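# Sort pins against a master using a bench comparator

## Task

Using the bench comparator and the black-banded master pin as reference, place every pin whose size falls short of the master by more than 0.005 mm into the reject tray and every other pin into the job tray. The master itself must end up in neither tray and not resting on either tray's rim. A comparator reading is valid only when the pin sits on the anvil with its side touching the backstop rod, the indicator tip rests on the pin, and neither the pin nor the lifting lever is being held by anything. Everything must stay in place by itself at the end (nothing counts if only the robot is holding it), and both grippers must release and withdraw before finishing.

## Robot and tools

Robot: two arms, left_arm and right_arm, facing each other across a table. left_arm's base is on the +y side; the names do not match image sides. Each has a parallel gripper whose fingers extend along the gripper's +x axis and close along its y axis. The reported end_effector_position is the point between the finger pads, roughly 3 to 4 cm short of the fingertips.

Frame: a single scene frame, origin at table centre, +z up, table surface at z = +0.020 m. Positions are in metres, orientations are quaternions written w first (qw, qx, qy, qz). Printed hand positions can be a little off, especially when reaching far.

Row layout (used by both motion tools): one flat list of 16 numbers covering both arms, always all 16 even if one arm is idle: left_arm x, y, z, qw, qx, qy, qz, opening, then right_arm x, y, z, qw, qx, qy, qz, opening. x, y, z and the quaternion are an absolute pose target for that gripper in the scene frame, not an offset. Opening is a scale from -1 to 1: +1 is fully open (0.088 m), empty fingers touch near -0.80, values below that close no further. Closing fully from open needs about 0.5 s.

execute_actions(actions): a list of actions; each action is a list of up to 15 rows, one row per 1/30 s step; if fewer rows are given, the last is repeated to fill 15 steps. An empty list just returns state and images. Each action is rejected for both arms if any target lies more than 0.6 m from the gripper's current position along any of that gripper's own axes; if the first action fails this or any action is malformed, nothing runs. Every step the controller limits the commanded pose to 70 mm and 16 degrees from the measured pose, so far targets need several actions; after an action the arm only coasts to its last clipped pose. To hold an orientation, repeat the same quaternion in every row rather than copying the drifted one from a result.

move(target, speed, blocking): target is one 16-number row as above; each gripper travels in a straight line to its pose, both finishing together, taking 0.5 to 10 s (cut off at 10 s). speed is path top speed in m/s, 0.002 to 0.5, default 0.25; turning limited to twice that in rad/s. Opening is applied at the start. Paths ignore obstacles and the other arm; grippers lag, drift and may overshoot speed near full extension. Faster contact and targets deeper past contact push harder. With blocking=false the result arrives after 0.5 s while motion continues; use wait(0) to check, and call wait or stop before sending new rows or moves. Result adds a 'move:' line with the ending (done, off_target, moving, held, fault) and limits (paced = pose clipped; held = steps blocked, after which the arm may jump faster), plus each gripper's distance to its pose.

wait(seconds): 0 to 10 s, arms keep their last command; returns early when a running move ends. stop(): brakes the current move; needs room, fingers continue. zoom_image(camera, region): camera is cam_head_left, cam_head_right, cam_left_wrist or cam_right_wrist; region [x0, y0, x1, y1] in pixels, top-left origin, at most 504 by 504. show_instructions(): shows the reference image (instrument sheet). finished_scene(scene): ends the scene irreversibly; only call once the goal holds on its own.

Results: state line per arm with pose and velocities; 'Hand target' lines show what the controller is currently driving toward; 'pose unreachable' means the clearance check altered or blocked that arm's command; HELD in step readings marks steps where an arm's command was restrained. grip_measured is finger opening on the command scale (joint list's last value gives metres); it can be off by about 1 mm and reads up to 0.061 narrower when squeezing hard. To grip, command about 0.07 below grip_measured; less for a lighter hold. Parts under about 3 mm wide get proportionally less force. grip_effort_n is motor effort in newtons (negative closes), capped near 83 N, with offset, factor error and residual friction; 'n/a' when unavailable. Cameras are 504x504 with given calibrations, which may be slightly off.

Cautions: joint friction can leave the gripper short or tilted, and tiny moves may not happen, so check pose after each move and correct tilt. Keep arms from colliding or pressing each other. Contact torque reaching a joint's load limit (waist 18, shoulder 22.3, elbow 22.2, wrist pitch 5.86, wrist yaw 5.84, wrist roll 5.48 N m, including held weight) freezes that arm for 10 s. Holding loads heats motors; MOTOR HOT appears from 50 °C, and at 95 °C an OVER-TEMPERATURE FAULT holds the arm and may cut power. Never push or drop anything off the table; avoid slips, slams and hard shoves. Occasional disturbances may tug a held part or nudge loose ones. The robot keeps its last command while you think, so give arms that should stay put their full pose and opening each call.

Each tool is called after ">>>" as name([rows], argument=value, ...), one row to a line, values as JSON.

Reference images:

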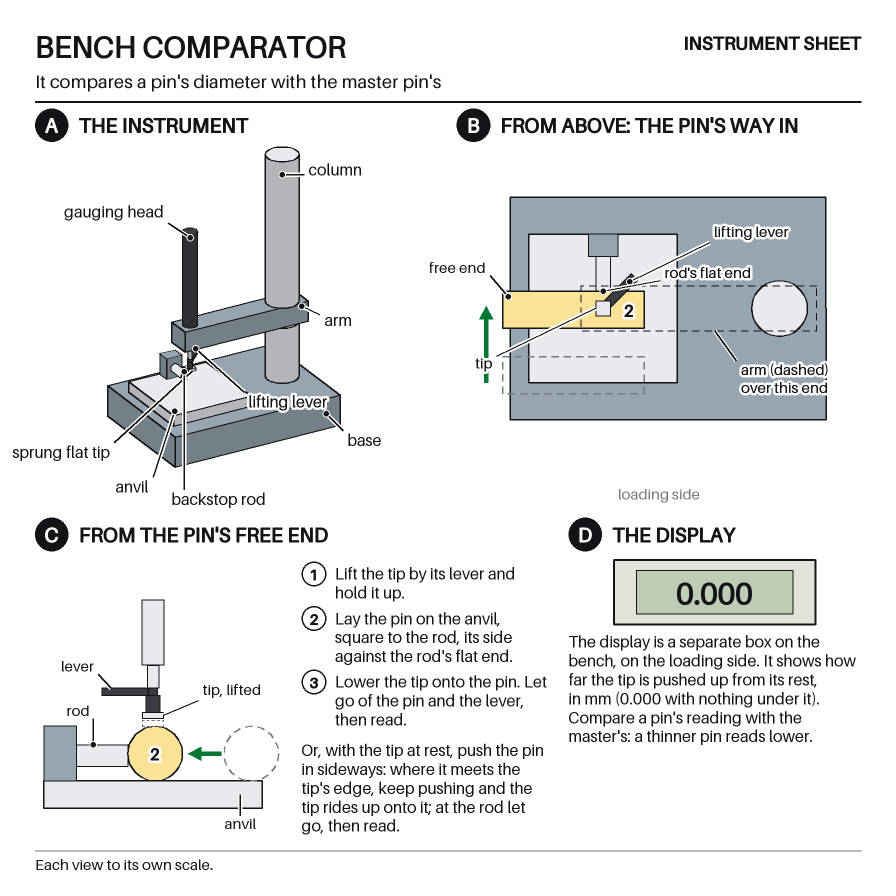

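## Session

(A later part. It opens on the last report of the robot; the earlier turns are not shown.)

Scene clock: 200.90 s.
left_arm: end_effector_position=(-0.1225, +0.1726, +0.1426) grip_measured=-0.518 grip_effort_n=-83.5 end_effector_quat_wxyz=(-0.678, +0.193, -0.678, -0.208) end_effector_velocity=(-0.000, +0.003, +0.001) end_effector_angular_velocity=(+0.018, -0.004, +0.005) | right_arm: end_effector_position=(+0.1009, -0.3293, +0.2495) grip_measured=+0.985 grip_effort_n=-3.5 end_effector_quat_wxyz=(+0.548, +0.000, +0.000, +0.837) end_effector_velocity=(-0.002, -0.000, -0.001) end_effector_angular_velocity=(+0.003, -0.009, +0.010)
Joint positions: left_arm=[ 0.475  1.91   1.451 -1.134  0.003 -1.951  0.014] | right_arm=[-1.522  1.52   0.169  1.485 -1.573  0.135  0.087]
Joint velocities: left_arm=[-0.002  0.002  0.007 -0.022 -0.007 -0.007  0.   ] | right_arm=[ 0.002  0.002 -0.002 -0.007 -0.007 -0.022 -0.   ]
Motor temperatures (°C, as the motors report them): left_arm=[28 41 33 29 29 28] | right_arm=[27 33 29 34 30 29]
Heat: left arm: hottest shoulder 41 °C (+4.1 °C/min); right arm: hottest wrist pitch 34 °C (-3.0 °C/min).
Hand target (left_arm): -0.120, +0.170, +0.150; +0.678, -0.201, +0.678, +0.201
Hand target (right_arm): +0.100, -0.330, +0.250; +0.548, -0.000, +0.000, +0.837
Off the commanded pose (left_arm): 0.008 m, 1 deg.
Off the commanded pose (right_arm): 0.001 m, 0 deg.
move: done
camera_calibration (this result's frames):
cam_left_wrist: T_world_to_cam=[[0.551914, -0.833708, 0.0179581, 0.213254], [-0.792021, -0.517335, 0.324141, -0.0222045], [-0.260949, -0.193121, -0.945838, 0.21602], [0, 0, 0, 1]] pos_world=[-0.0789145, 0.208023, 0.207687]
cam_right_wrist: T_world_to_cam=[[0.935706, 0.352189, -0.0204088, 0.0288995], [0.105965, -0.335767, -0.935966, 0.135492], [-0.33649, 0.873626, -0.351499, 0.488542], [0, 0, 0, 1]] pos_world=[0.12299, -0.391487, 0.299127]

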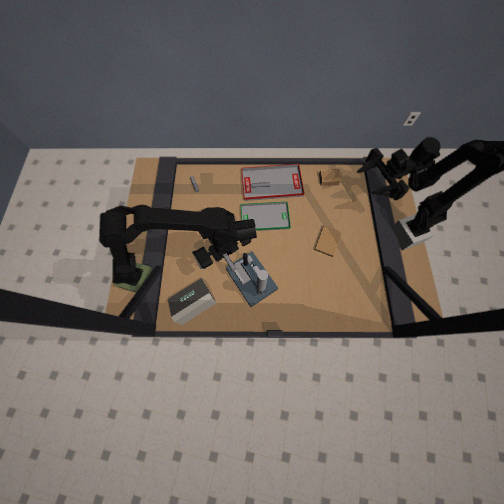

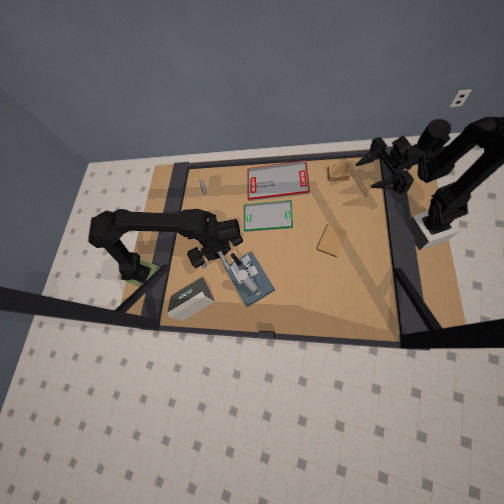

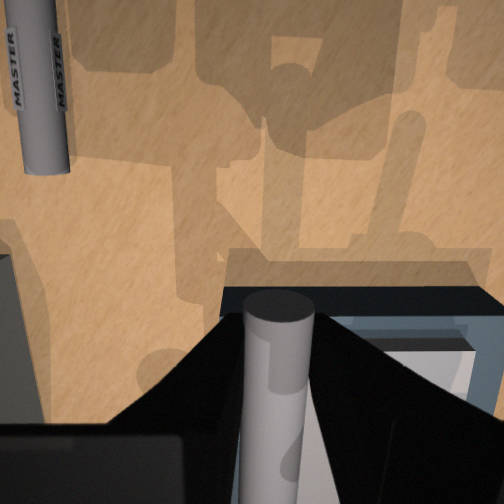

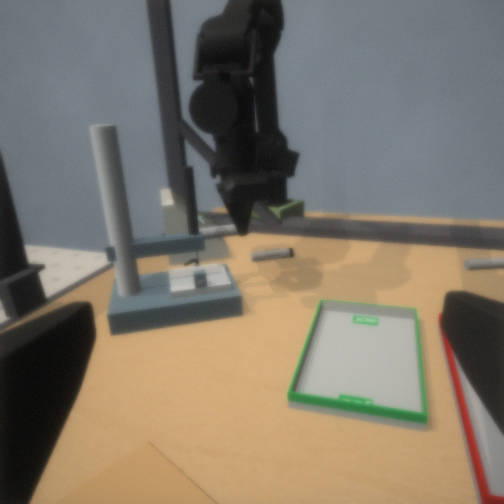

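>>> move(target=[0.255,0.07,0.14,0.5,-0.5,0.5,0.5,-0.6,0.1,-0.33,0.25,0.548,0,0,0.837,1])

>>> move(target=[0.255,0.07,0.075,0.5,-0.5,0.5,0.5,-0.6,0.1,-0.33,0.25,0.548,0,0,0.837,1], speed=0.08)

Scene clock: 218.53 s.
left_arm: end_effector_position=(+0.2523, +0.0745, +0.1374) grip_measured=-0.518 grip_effort_n=-83.5 end_effector_quat_wxyz=(-0.480, +0.692, -0.478, -0.248) end_effector_velocity=(-0.000, -0.000, -0.003) end_effector_angular_velocity=(-0.016, +0.019, +0.043) | right_arm: end_effector_position=(+0.1009, -0.3293, +0.2495) grip_measured=+0.985 grip_effort_n=-3.5 end_effector_quat_wxyz=(+0.548, +0.000, +0.000, +0.837) end_effector_velocity=(+0.002, -0.001, -0.000) end_effector_angular_velocity=(-0.005, +0.014, -0.015)
Joint positions: left_arm=[ 1.068  2.568  2.338 -0.702  0.003 -2.337  0.014] | right_arm=[-1.522  1.52   0.169  1.485 -1.573  0.135  0.087]
Joint velocities: left_arm=[-0.002  0.002 -0.007  0.007 -0.007 -0.051 -0.   ] | right_arm=[-0.007 -0.002 -0.002 -0.007  0.007  0.007 -0.   ]
Motor temperatures (°C, as the motors report them): left_arm=[28 42 34 29 29 28] | right_arm=[27 32 29 34 30 29]
Heat: left arm: hottest shoulder 42 °C (+4.0 °C/min); right arm: hottest wrist pitch 34 °C (-4.0 °C/min).
Hand target (left_arm): +0.255, +0.072, +0.137; -0.477, +0.696, -0.476, -0.246
Hand target (right_arm): +0.100, -0.330, +0.250; +0.548, -0.000, +0.000, +0.837
Off the commanded pose (left_arm): 0.006 m, 37 deg; orientation clipped at the last step of the last action.
Off the commanded pose (right_arm): 0.001 m, 0 deg.
joint sent to its limit (left arm) — the command would take joint 3 (elbow) past its upper limit, so that joint was sent only as far as its limit.
move: off_target (left_arm); limits=paced
camera_calibration (this result's frames):
cam_left_wrist: T_world_to_cam=[[0.883596, 0.107895, 0.455651, -0.289251], [-0.250684, -0.712896, 0.654933, 0.058113], [0.395495, -0.69292, -0.602864, 0.114487], [0, 0, 0, 1]] pos_world=[0.22487, 0.151968, 0.162758]
cam_right_wrist: T_world_to_cam=[[0.935706, 0.352189, -0.0204088, 0.0288995], [0.105965, -0.335767, -0.935966, 0.135492], [-0.33649, 0.873626, -0.351499, 0.488542], [0, 0, 0, 1]] pos_world=[0.12299, -0.391487, 0.299127]

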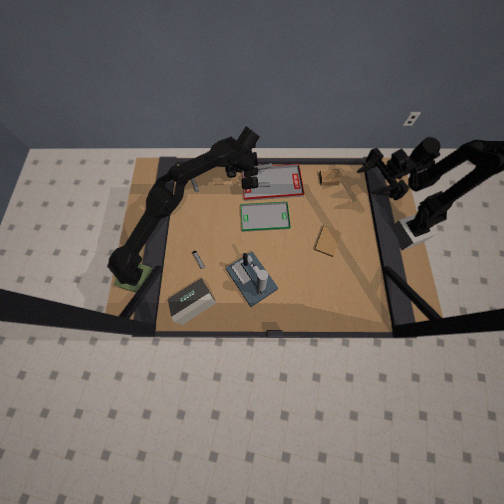

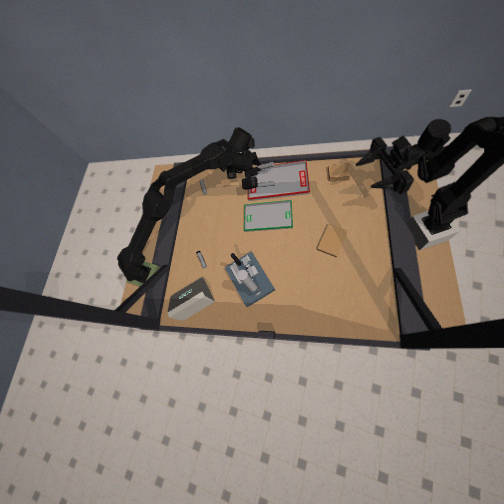

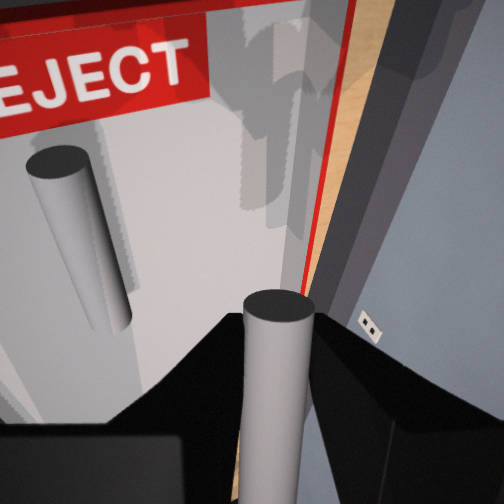

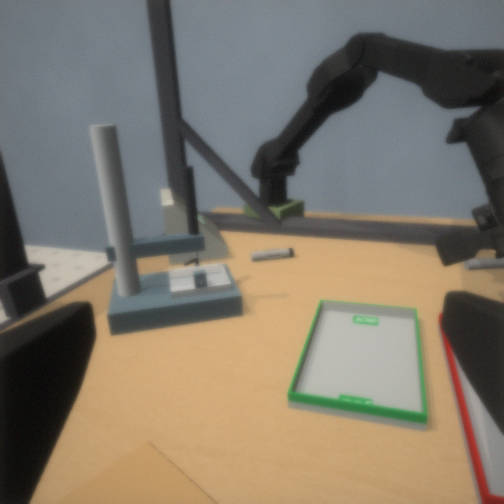

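Scene clock: 222.80 s.
left_arm: end_effector_position=(+0.2528, +0.0739, +0.0756) grip_measured=-0.518 grip_effort_n=-83.5 end_effector_quat_wxyz=(-0.480, +0.678, -0.481, -0.280) end_effector_velocity=(-0.000, -0.003, +0.003) end_effector_angular_velocity=(-0.016, -0.001, -0.000) | right_arm: end_effector_position=(+0.1009, -0.3293, +0.2495) grip_measured=+0.985 grip_effort_n=-3.0 end_effector_quat_wxyz=(+0.548, +0.000, +0.000, +0.837) end_effector_velocity=(+0.001, -0.000, -0.000) end_effector_angular_velocity=(+0.007, -0.013, -0.010)
Joint positions: left_arm=[ 1.068  2.678  2.338 -0.661  0.003 -2.352  0.014] | right_arm=[-1.522  1.52   0.169  1.485 -1.573  0.135  0.087]
Joint velocities: left_arm=[-0.002 -0.002  0.002  0.007  0.007 -0.007  0.   ] | right_arm=[-0.002 -0.002 -0.002 -0.007  0.007 -0.022 -0.   ]
Motor temperatures (°C, as the motors report them): left_arm=[28 43 35 30 29 28] | right_arm=[27 32 29 34 30 29]
Heat: left arm: hottest shoulder 43 °C (+4.0 °C/min); right arm: hottest wrist pitch 34 °C (-3.0 °C/min).
Hand target (left_arm): +0.254, +0.071, +0.075; -0.479, +0.681, -0.480, -0.277
Hand target (right_arm): +0.100, -0.330, +0.250; +0.548, -0.000, +0.000, +0.837
Off the commanded pose (left_arm): 0.005 m, 33 deg; orientation clipped at the last step of the last action.
Off the commanded pose (right_arm): 0.001 m, 0 deg.
joint sent to its limit (left arm) — the command would take joint 3 (elbow) past its upper limit, so that joint was sent only as far as its limit.
move: off_target (left_arm); limits=paced
camera_calibration (this result's frames):
cam_left_wrist: T_world_to_cam=[[0.906292, 0.100908, 0.410429, -0.263299], [-0.205461, -0.743434, 0.636469, 0.0905803], [0.369351, -0.661154, -0.653035, 0.0846849], [0, 0, 0, 1]] pos_world=[0.225958, 0.149899, 0.105716]
cam_right_wrist: T_world_to_cam=[[0.935706, 0.352189, -0.0204088, 0.0288995], [0.105965, -0.335767, -0.935966, 0.135492], [-0.33649, 0.873626, -0.351499, 0.488542], [0, 0, 0, 1]] pos_world=[0.12299, -0.391487, 0.299127]

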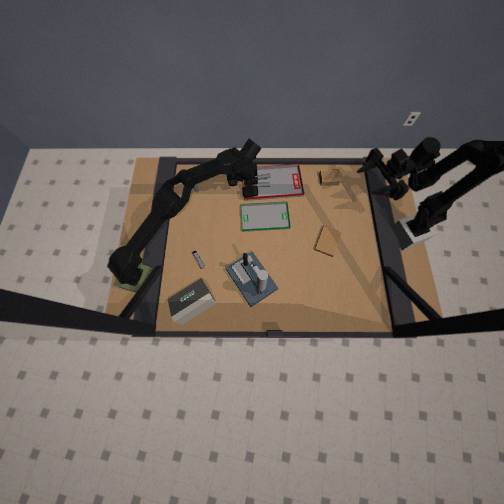

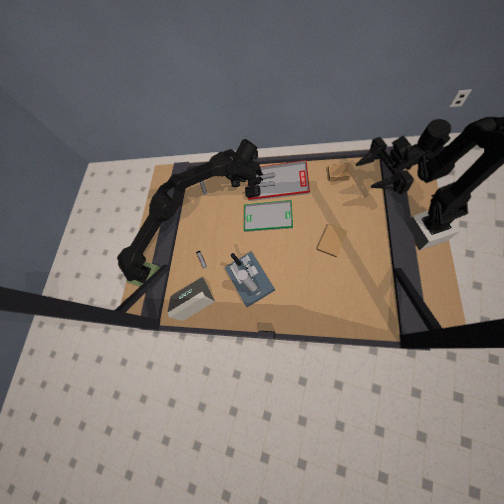

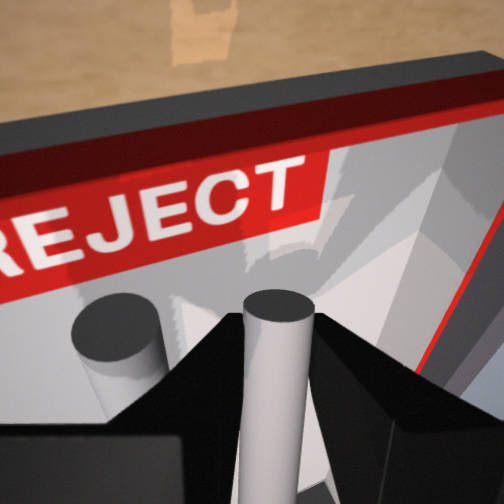

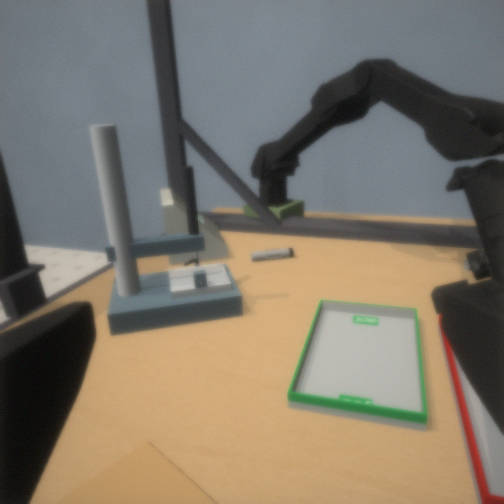

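>>> move(target=[0.2528,0.0739,0.0756,0.48,-0.678,0.481,0.28,-0.1,0.1,-0.33,0.25,0.548,0,0,0.837,1])

>>> move(target=[0.24,0.1,0.15,0.48,-0.678,0.481,0.28,-0.1,0.1,-0.33,0.25,0.548,0,0,0.837,1], speed=0.1)

>>> move(target=[0.254,0.3415,0.14,0.694,-0.135,0.694,0.135,0.3,0.1,-0.33,0.25,0.548,0,0,0.837,1])

Scene clock: 226.17 s.
left_arm: end_effector_position=(+0.2533, +0.0738, +0.0759) grip_measured=-0.105 grip_effort_n=14.7 end_effector_quat_wxyz=(-0.480, +0.679, -0.480, -0.280) end_effector_velocity=(+0.000, -0.001, +0.001) end_effector_angular_velocity=(-0.004, -0.007, +0.008) | right_arm: end_effector_position=(+0.1009, -0.3293, +0.2495) grip_measured=+0.985 grip_effort_n=-3.5 end_effector_quat_wxyz=(+0.548, +0.000, +0.000, +0.837) end_effector_velocity=(-0.002, -0.000, -0.001) end_effector_angular_velocity=(-0.001, -0.000, +0.010)
Joint positions: left_arm=[ 1.069  2.678  2.338 -0.658  0.003 -2.353  0.034] | right_arm=[-1.522  1.52   0.169  1.485 -1.573  0.135  0.087]
Joint velocities: left_arm=[-0.002 -0.002 -0.002  0.007 -0.007 -0.007  0.   ] | right_arm=[ 0.002 -0.002 -0.002 -0.007 -0.007 -0.007 -0.   ]
Motor temperatures (°C, as the motors report them): left_arm=[28 44 35 30 29 28] | right_arm=[27 32 29 34 30 29]
Heat: left arm: hottest shoulder 44 °C (+5.0 °C/min); right arm: hottest wrist pitch 34 °C (-3.0 °C/min).
Hand target (left_arm): +0.253, +0.074, +0.076; -0.480, +0.678, -0.481, -0.280
Hand target (right_arm): +0.100, -0.330, +0.250; +0.548, -0.000, +0.000, +0.837
Off the commanded pose (left_arm): 0.001 m, 0 deg.
Off the commanded pose (right_arm): 0.001 m, 0 deg.
move: done
camera_calibration (this result's frames):
cam_left_wrist: T_world_to_cam=[[0.905614, 0.102268, 0.411587, -0.263835], [-0.205879, -0.742457, 0.637473, 0.090367], [0.370779, -0.662042, -0.651325, 0.0841789], [0, 0, 0, 1]] pos_world=[0.226326, 0.149805, 0.105813]
cam_right_wrist: T_world_to_cam=[[0.935706, 0.352189, -0.0204088, 0.0288995], [0.105965, -0.335767, -0.935966, 0.135492], [-0.33649, 0.873626, -0.351499, 0.488542], [0, 0, 0, 1]] pos_world=[0.12299, -0.391487, 0.299127]

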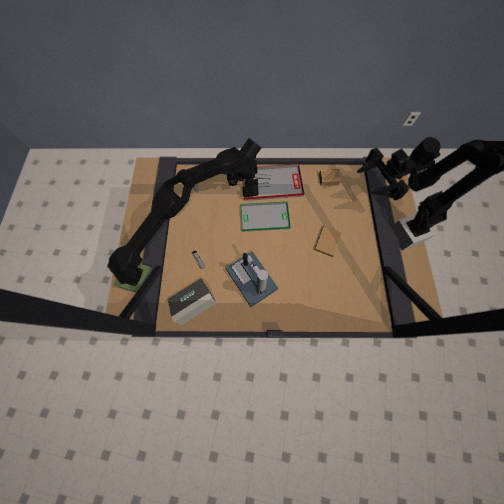

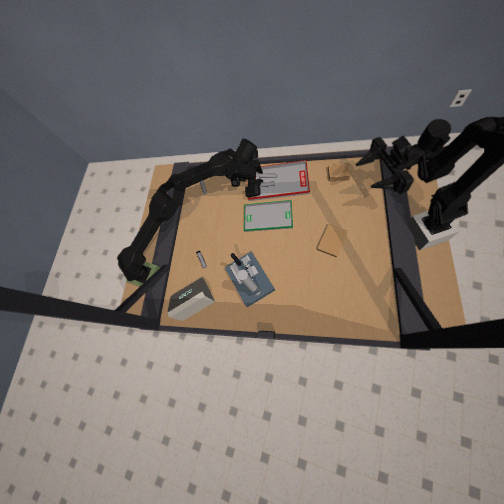

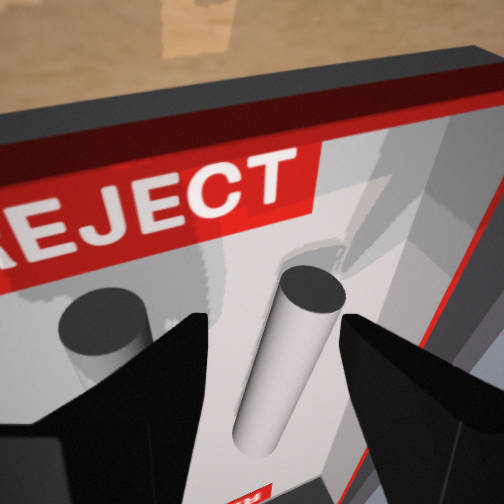

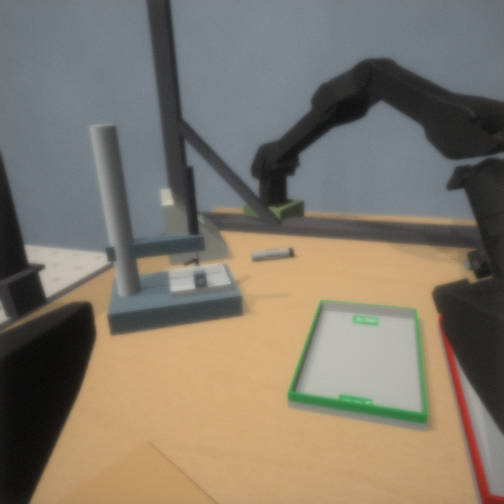

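Scene clock: 227.40 s.
left_arm: end_effector_position=(+0.2415, +0.0968, +0.1493) grip_measured=-0.103 grip_effort_n=14.2 end_effector_quat_wxyz=(-0.481, +0.680, -0.479, -0.278) end_effector_velocity=(-0.004, +0.007, -0.009) end_effector_angular_velocity=(+0.039, +0.020, +0.016) | right_arm: end_effector_position=(+0.1009, -0.3293, +0.2495) grip_measured=+0.985 grip_effort_n=-3.0 end_effector_quat_wxyz=(+0.548, +0.000, +0.000, +0.837) end_effector_velocity=(-0.001, -0.001, -0.001) end_effector_angular_velocity=(-0.007, +0.013, +0.005)
Joint positions: left_arm=[ 1.083  2.489  2.269 -0.775  0.008 -2.34   0.034] | right_arm=[-1.522  1.52   0.169  1.485 -1.573  0.135  0.087]
Joint velocities: left_arm=[-0.002 -0.002 -0.022 -0.022 -0.022 -0.007 -0.   ] | right_arm=[-0.002 -0.002 -0.002 -0.007 -0.007  0.007 -0.   ]
Motor temperatures (°C, as the motors report them): left_arm=[28 44 35 30 29 28] | right_arm=[27 32 29 34 30 29]
Heat: left arm: hottest shoulder 44 °C (+4.0 °C/min); right arm: hottest wrist pitch 34 °C (-3.0 °C/min).
Hand target (left_arm): +0.240, +0.100, +0.150; -0.480, +0.678, -0.481, -0.280
Hand target (right_arm): +0.100, -0.330, +0.250; +0.548, -0.000, +0.000, +0.837
Off the commanded pose (left_arm): 0.004 m, 0 deg.
Off the commanded pose (right_arm): 0.001 m, 0 deg.
move: done
camera_calibration (this result's frames):
cam_left_wrist: T_world_to_cam=[[0.903312, 0.103588, 0.41629, -0.286048], [-0.208602, -0.741885, 0.637254, 0.0587709], [0.374851, -0.662478, -0.648545, 0.150238], [0, 0, 0, 1]] pos_world=[0.214333, 0.172762, 0.179063]
cam_right_wrist: T_world_to_cam=[[0.935706, 0.352189, -0.0204088, 0.0288995], [0.105965, -0.335767, -0.935966, 0.135492], [-0.33649, 0.873626, -0.351499, 0.488542], [0, 0, 0, 1]] pos_world=[0.12299, -0.391487, 0.299127]

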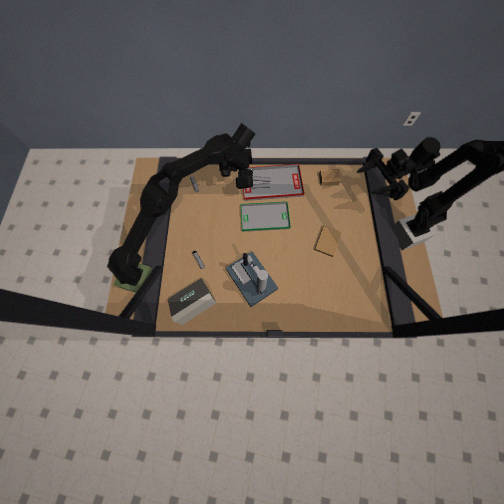

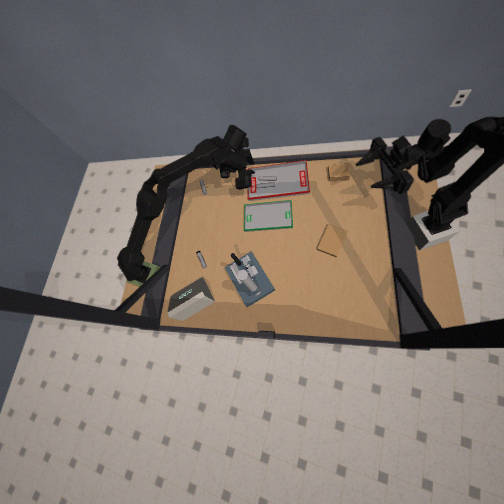

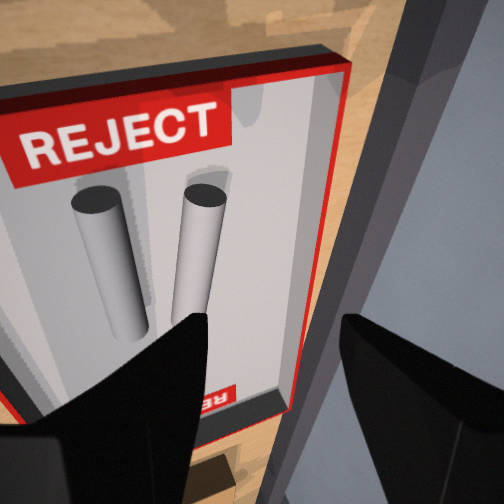

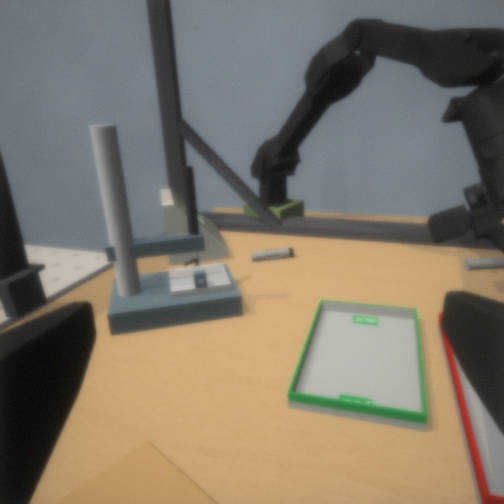

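Scene clock: 230.53 s.
left_arm: end_effector_position=(+0.2497, +0.3395, +0.1468) grip_measured=+0.297 grip_effort_n=14.2 end_effector_quat_wxyz=(-0.694, +0.142, -0.693, -0.131) end_effector_velocity=(-0.001, +0.003, +0.000) end_effector_angular_velocity=(+0.023, -0.002, -0.024) | right_arm: end_effector_position=(+0.1009, -0.3293, +0.2495) grip_measured=+0.985 grip_effort_n=-3.5 end_effector_quat_wxyz=(+0.548, +0.000, +0.000, +0.837) end_effector_velocity=(-0.000, -0.002, +0.000) end_effector_angular_velocity=(+0.007, -0.018, -0.000)
Joint positions: left_arm=[ 1.475  2.431  2.295 -1.424  0.013 -0.765  0.054] | right_arm=[-1.522  1.52   0.169  1.485 -1.573  0.135  0.087]
Joint velocities: left_arm=[-0.002 -0.002 -0.002 -0.007 -0.022  0.022 -0.   ] | right_arm=[-0.007 -0.007 -0.002 -0.007 -0.007 -0.022 -0.   ]
Motor temperatures (°C, as the motors report them): left_arm=[28 45 35 30 29 28] | right_arm=[27 32 29 34 30 29]
Heat: left arm: hottest shoulder 45 °C (+4.0 °C/min); right arm: hottest wrist pitch 34 °C (-2.0 °C/min).
Hand target (left_arm): +0.251, +0.341, +0.142; +0.693, -0.138, +0.695, +0.134
Hand target (right_arm): +0.100, -0.330, +0.250; +0.548, -0.000, +0.000, +0.837
Off the commanded pose (left_arm): 0.008 m, 1 deg.
Off the commanded pose (right_arm): 0.001 m, 0 deg.
move: done
camera_calibration (this result's frames):
cam_left_wrist: T_world_to_cam=[[0.388019, -0.919968, 0.0556781, 0.211581], [-0.876538, -0.349683, 0.330762, 0.320849], [-0.28482, -0.177146, -0.94207, 0.349389], [0, 0, 0, 1]] pos_world=[0.298652, 0.368736, 0.211244]
cam_right_wrist: T_world_to_cam=[[0.935706, 0.352189, -0.0204088, 0.0288995], [0.105965, -0.335767, -0.935966, 0.135492], [-0.33649, 0.873626, -0.351499, 0.488542], [0, 0, 0, 1]] pos_world=[0.12299, -0.391487, 0.299127]

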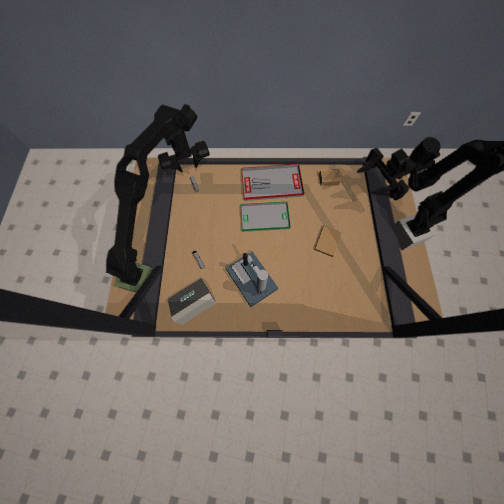

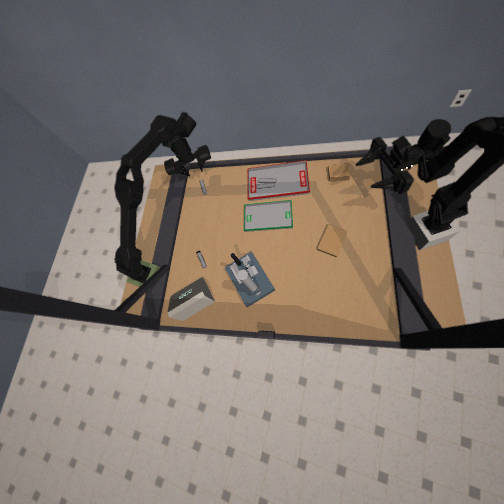

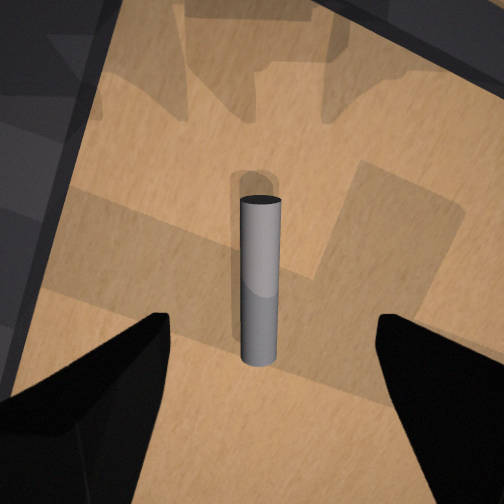

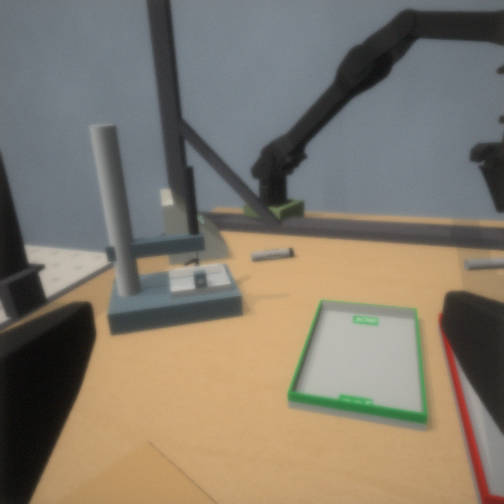

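>>> move(target=[0.252,0.347,0.05,0.694,-0.135,0.694,0.135,0.3,0.1,-0.33,0.25,0.548,0,0,0.837,1], speed=0.08)

Scene clock: 234.57 s.
left_arm: end_effector_position=(+0.2562, +0.3433, +0.0639) grip_measured=+0.297 grip_effort_n=13.7 end_effector_quat_wxyz=(-0.704, +0.142, -0.684, -0.127) end_effector_velocity=(+0.003, +0.004, +0.001) end_effector_angular_velocity=(+0.018, -0.015, +0.011) | right_arm: end_effector_position=(+0.1009, -0.3293, +0.2495) grip_measured=+0.985 grip_effort_n=-3.5 end_effector_quat_wxyz=(+0.548, +0.000, +0.000, +0.837) end_effector_velocity=(-0.003, -0.002, +0.000) end_effector_angular_velocity=(+0.003, -0.015, +0.019)
Joint positions: left_arm=[ 1.485  2.452  2.002 -1.087  0.004 -0.751  0.054] | right_arm=[-1.522  1.52   0.169  1.485 -1.573  0.135  0.087]
Joint velocities: left_arm=[ 0.002 -0.002 -0.002  0.007 -0.022 -0.007 -0.   ] | right_arm=[-0.002 -0.002 -0.002  0.007 -0.022 -0.007 -0.   ]
Motor temperatures (°C, as the motors report them): left_arm=[28 45 35 30 29 28] | right_arm=[27 32 29 33 30 29]
Heat: left arm: hottest shoulder 45 °C (+4.0 °C/min); right arm: hottest wrist pitch 33 °C (-3.0 °C/min).
Hand target (left_arm): +0.251, +0.347, +0.050; +0.694, -0.135, +0.694, +0.135
Hand target (right_arm): +0.100, -0.330, +0.250; +0.548, -0.000, +0.000, +0.837
Off the commanded pose (left_arm): 0.015 m, 2 deg.
Off the commanded pose (right_arm): 0.001 m, 0 deg.
move: off_target (left_arm)
camera_calibration (this result's frames):
cam_left_wrist: T_world_to_cam=[[0.381714, -0.921929, 0.0658807, 0.218788], [-0.88657, -0.345057, 0.308107, 0.357677], [-0.261321, -0.176017, -0.949068, 0.267851], [0, 0, 0, 1]] pos_world=[0.303585, 0.372272, 0.129592]
cam_right_wrist: T_world_to_cam=[[0.935706, 0.352189, -0.0204088, 0.0288995], [0.105965, -0.335767, -0.935966, 0.135492], [-0.33649, 0.873626, -0.351499, 0.488542], [0, 0, 0, 1]] pos_world=[0.12299, -0.391487, 0.299127]

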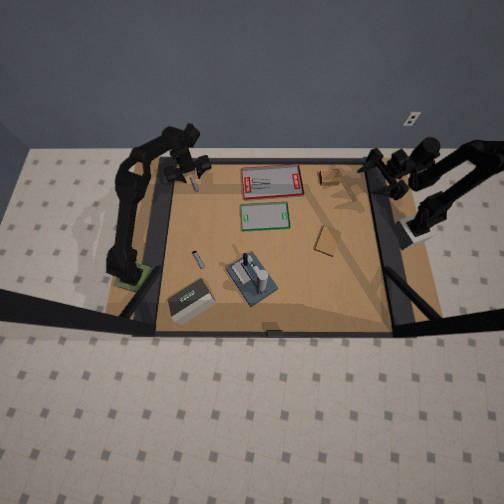

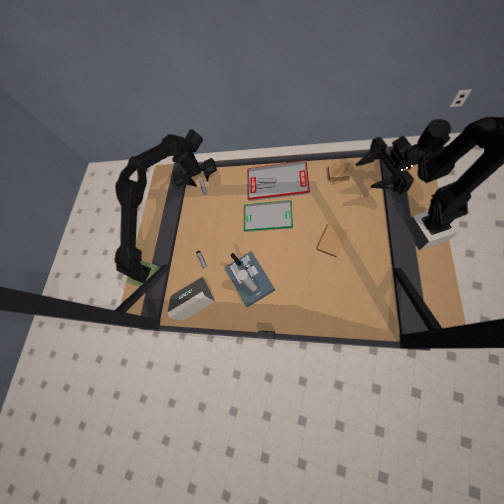

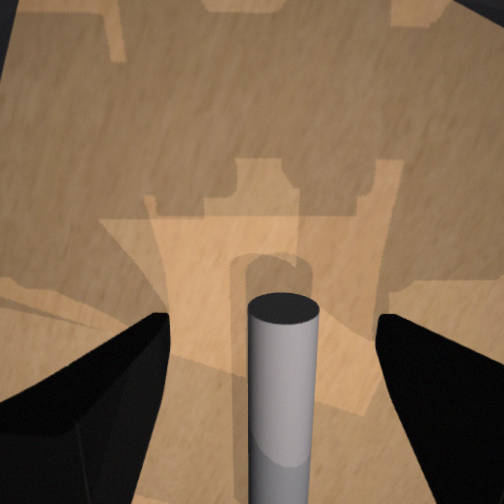

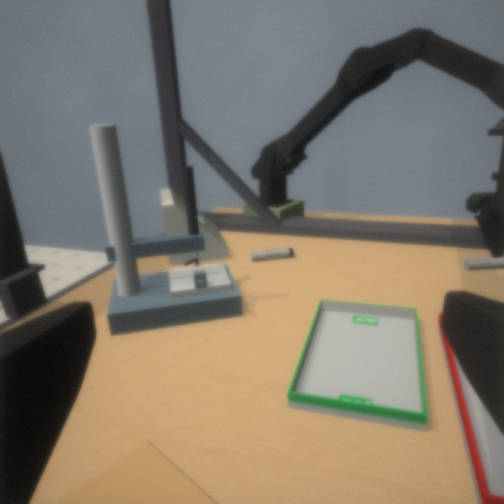

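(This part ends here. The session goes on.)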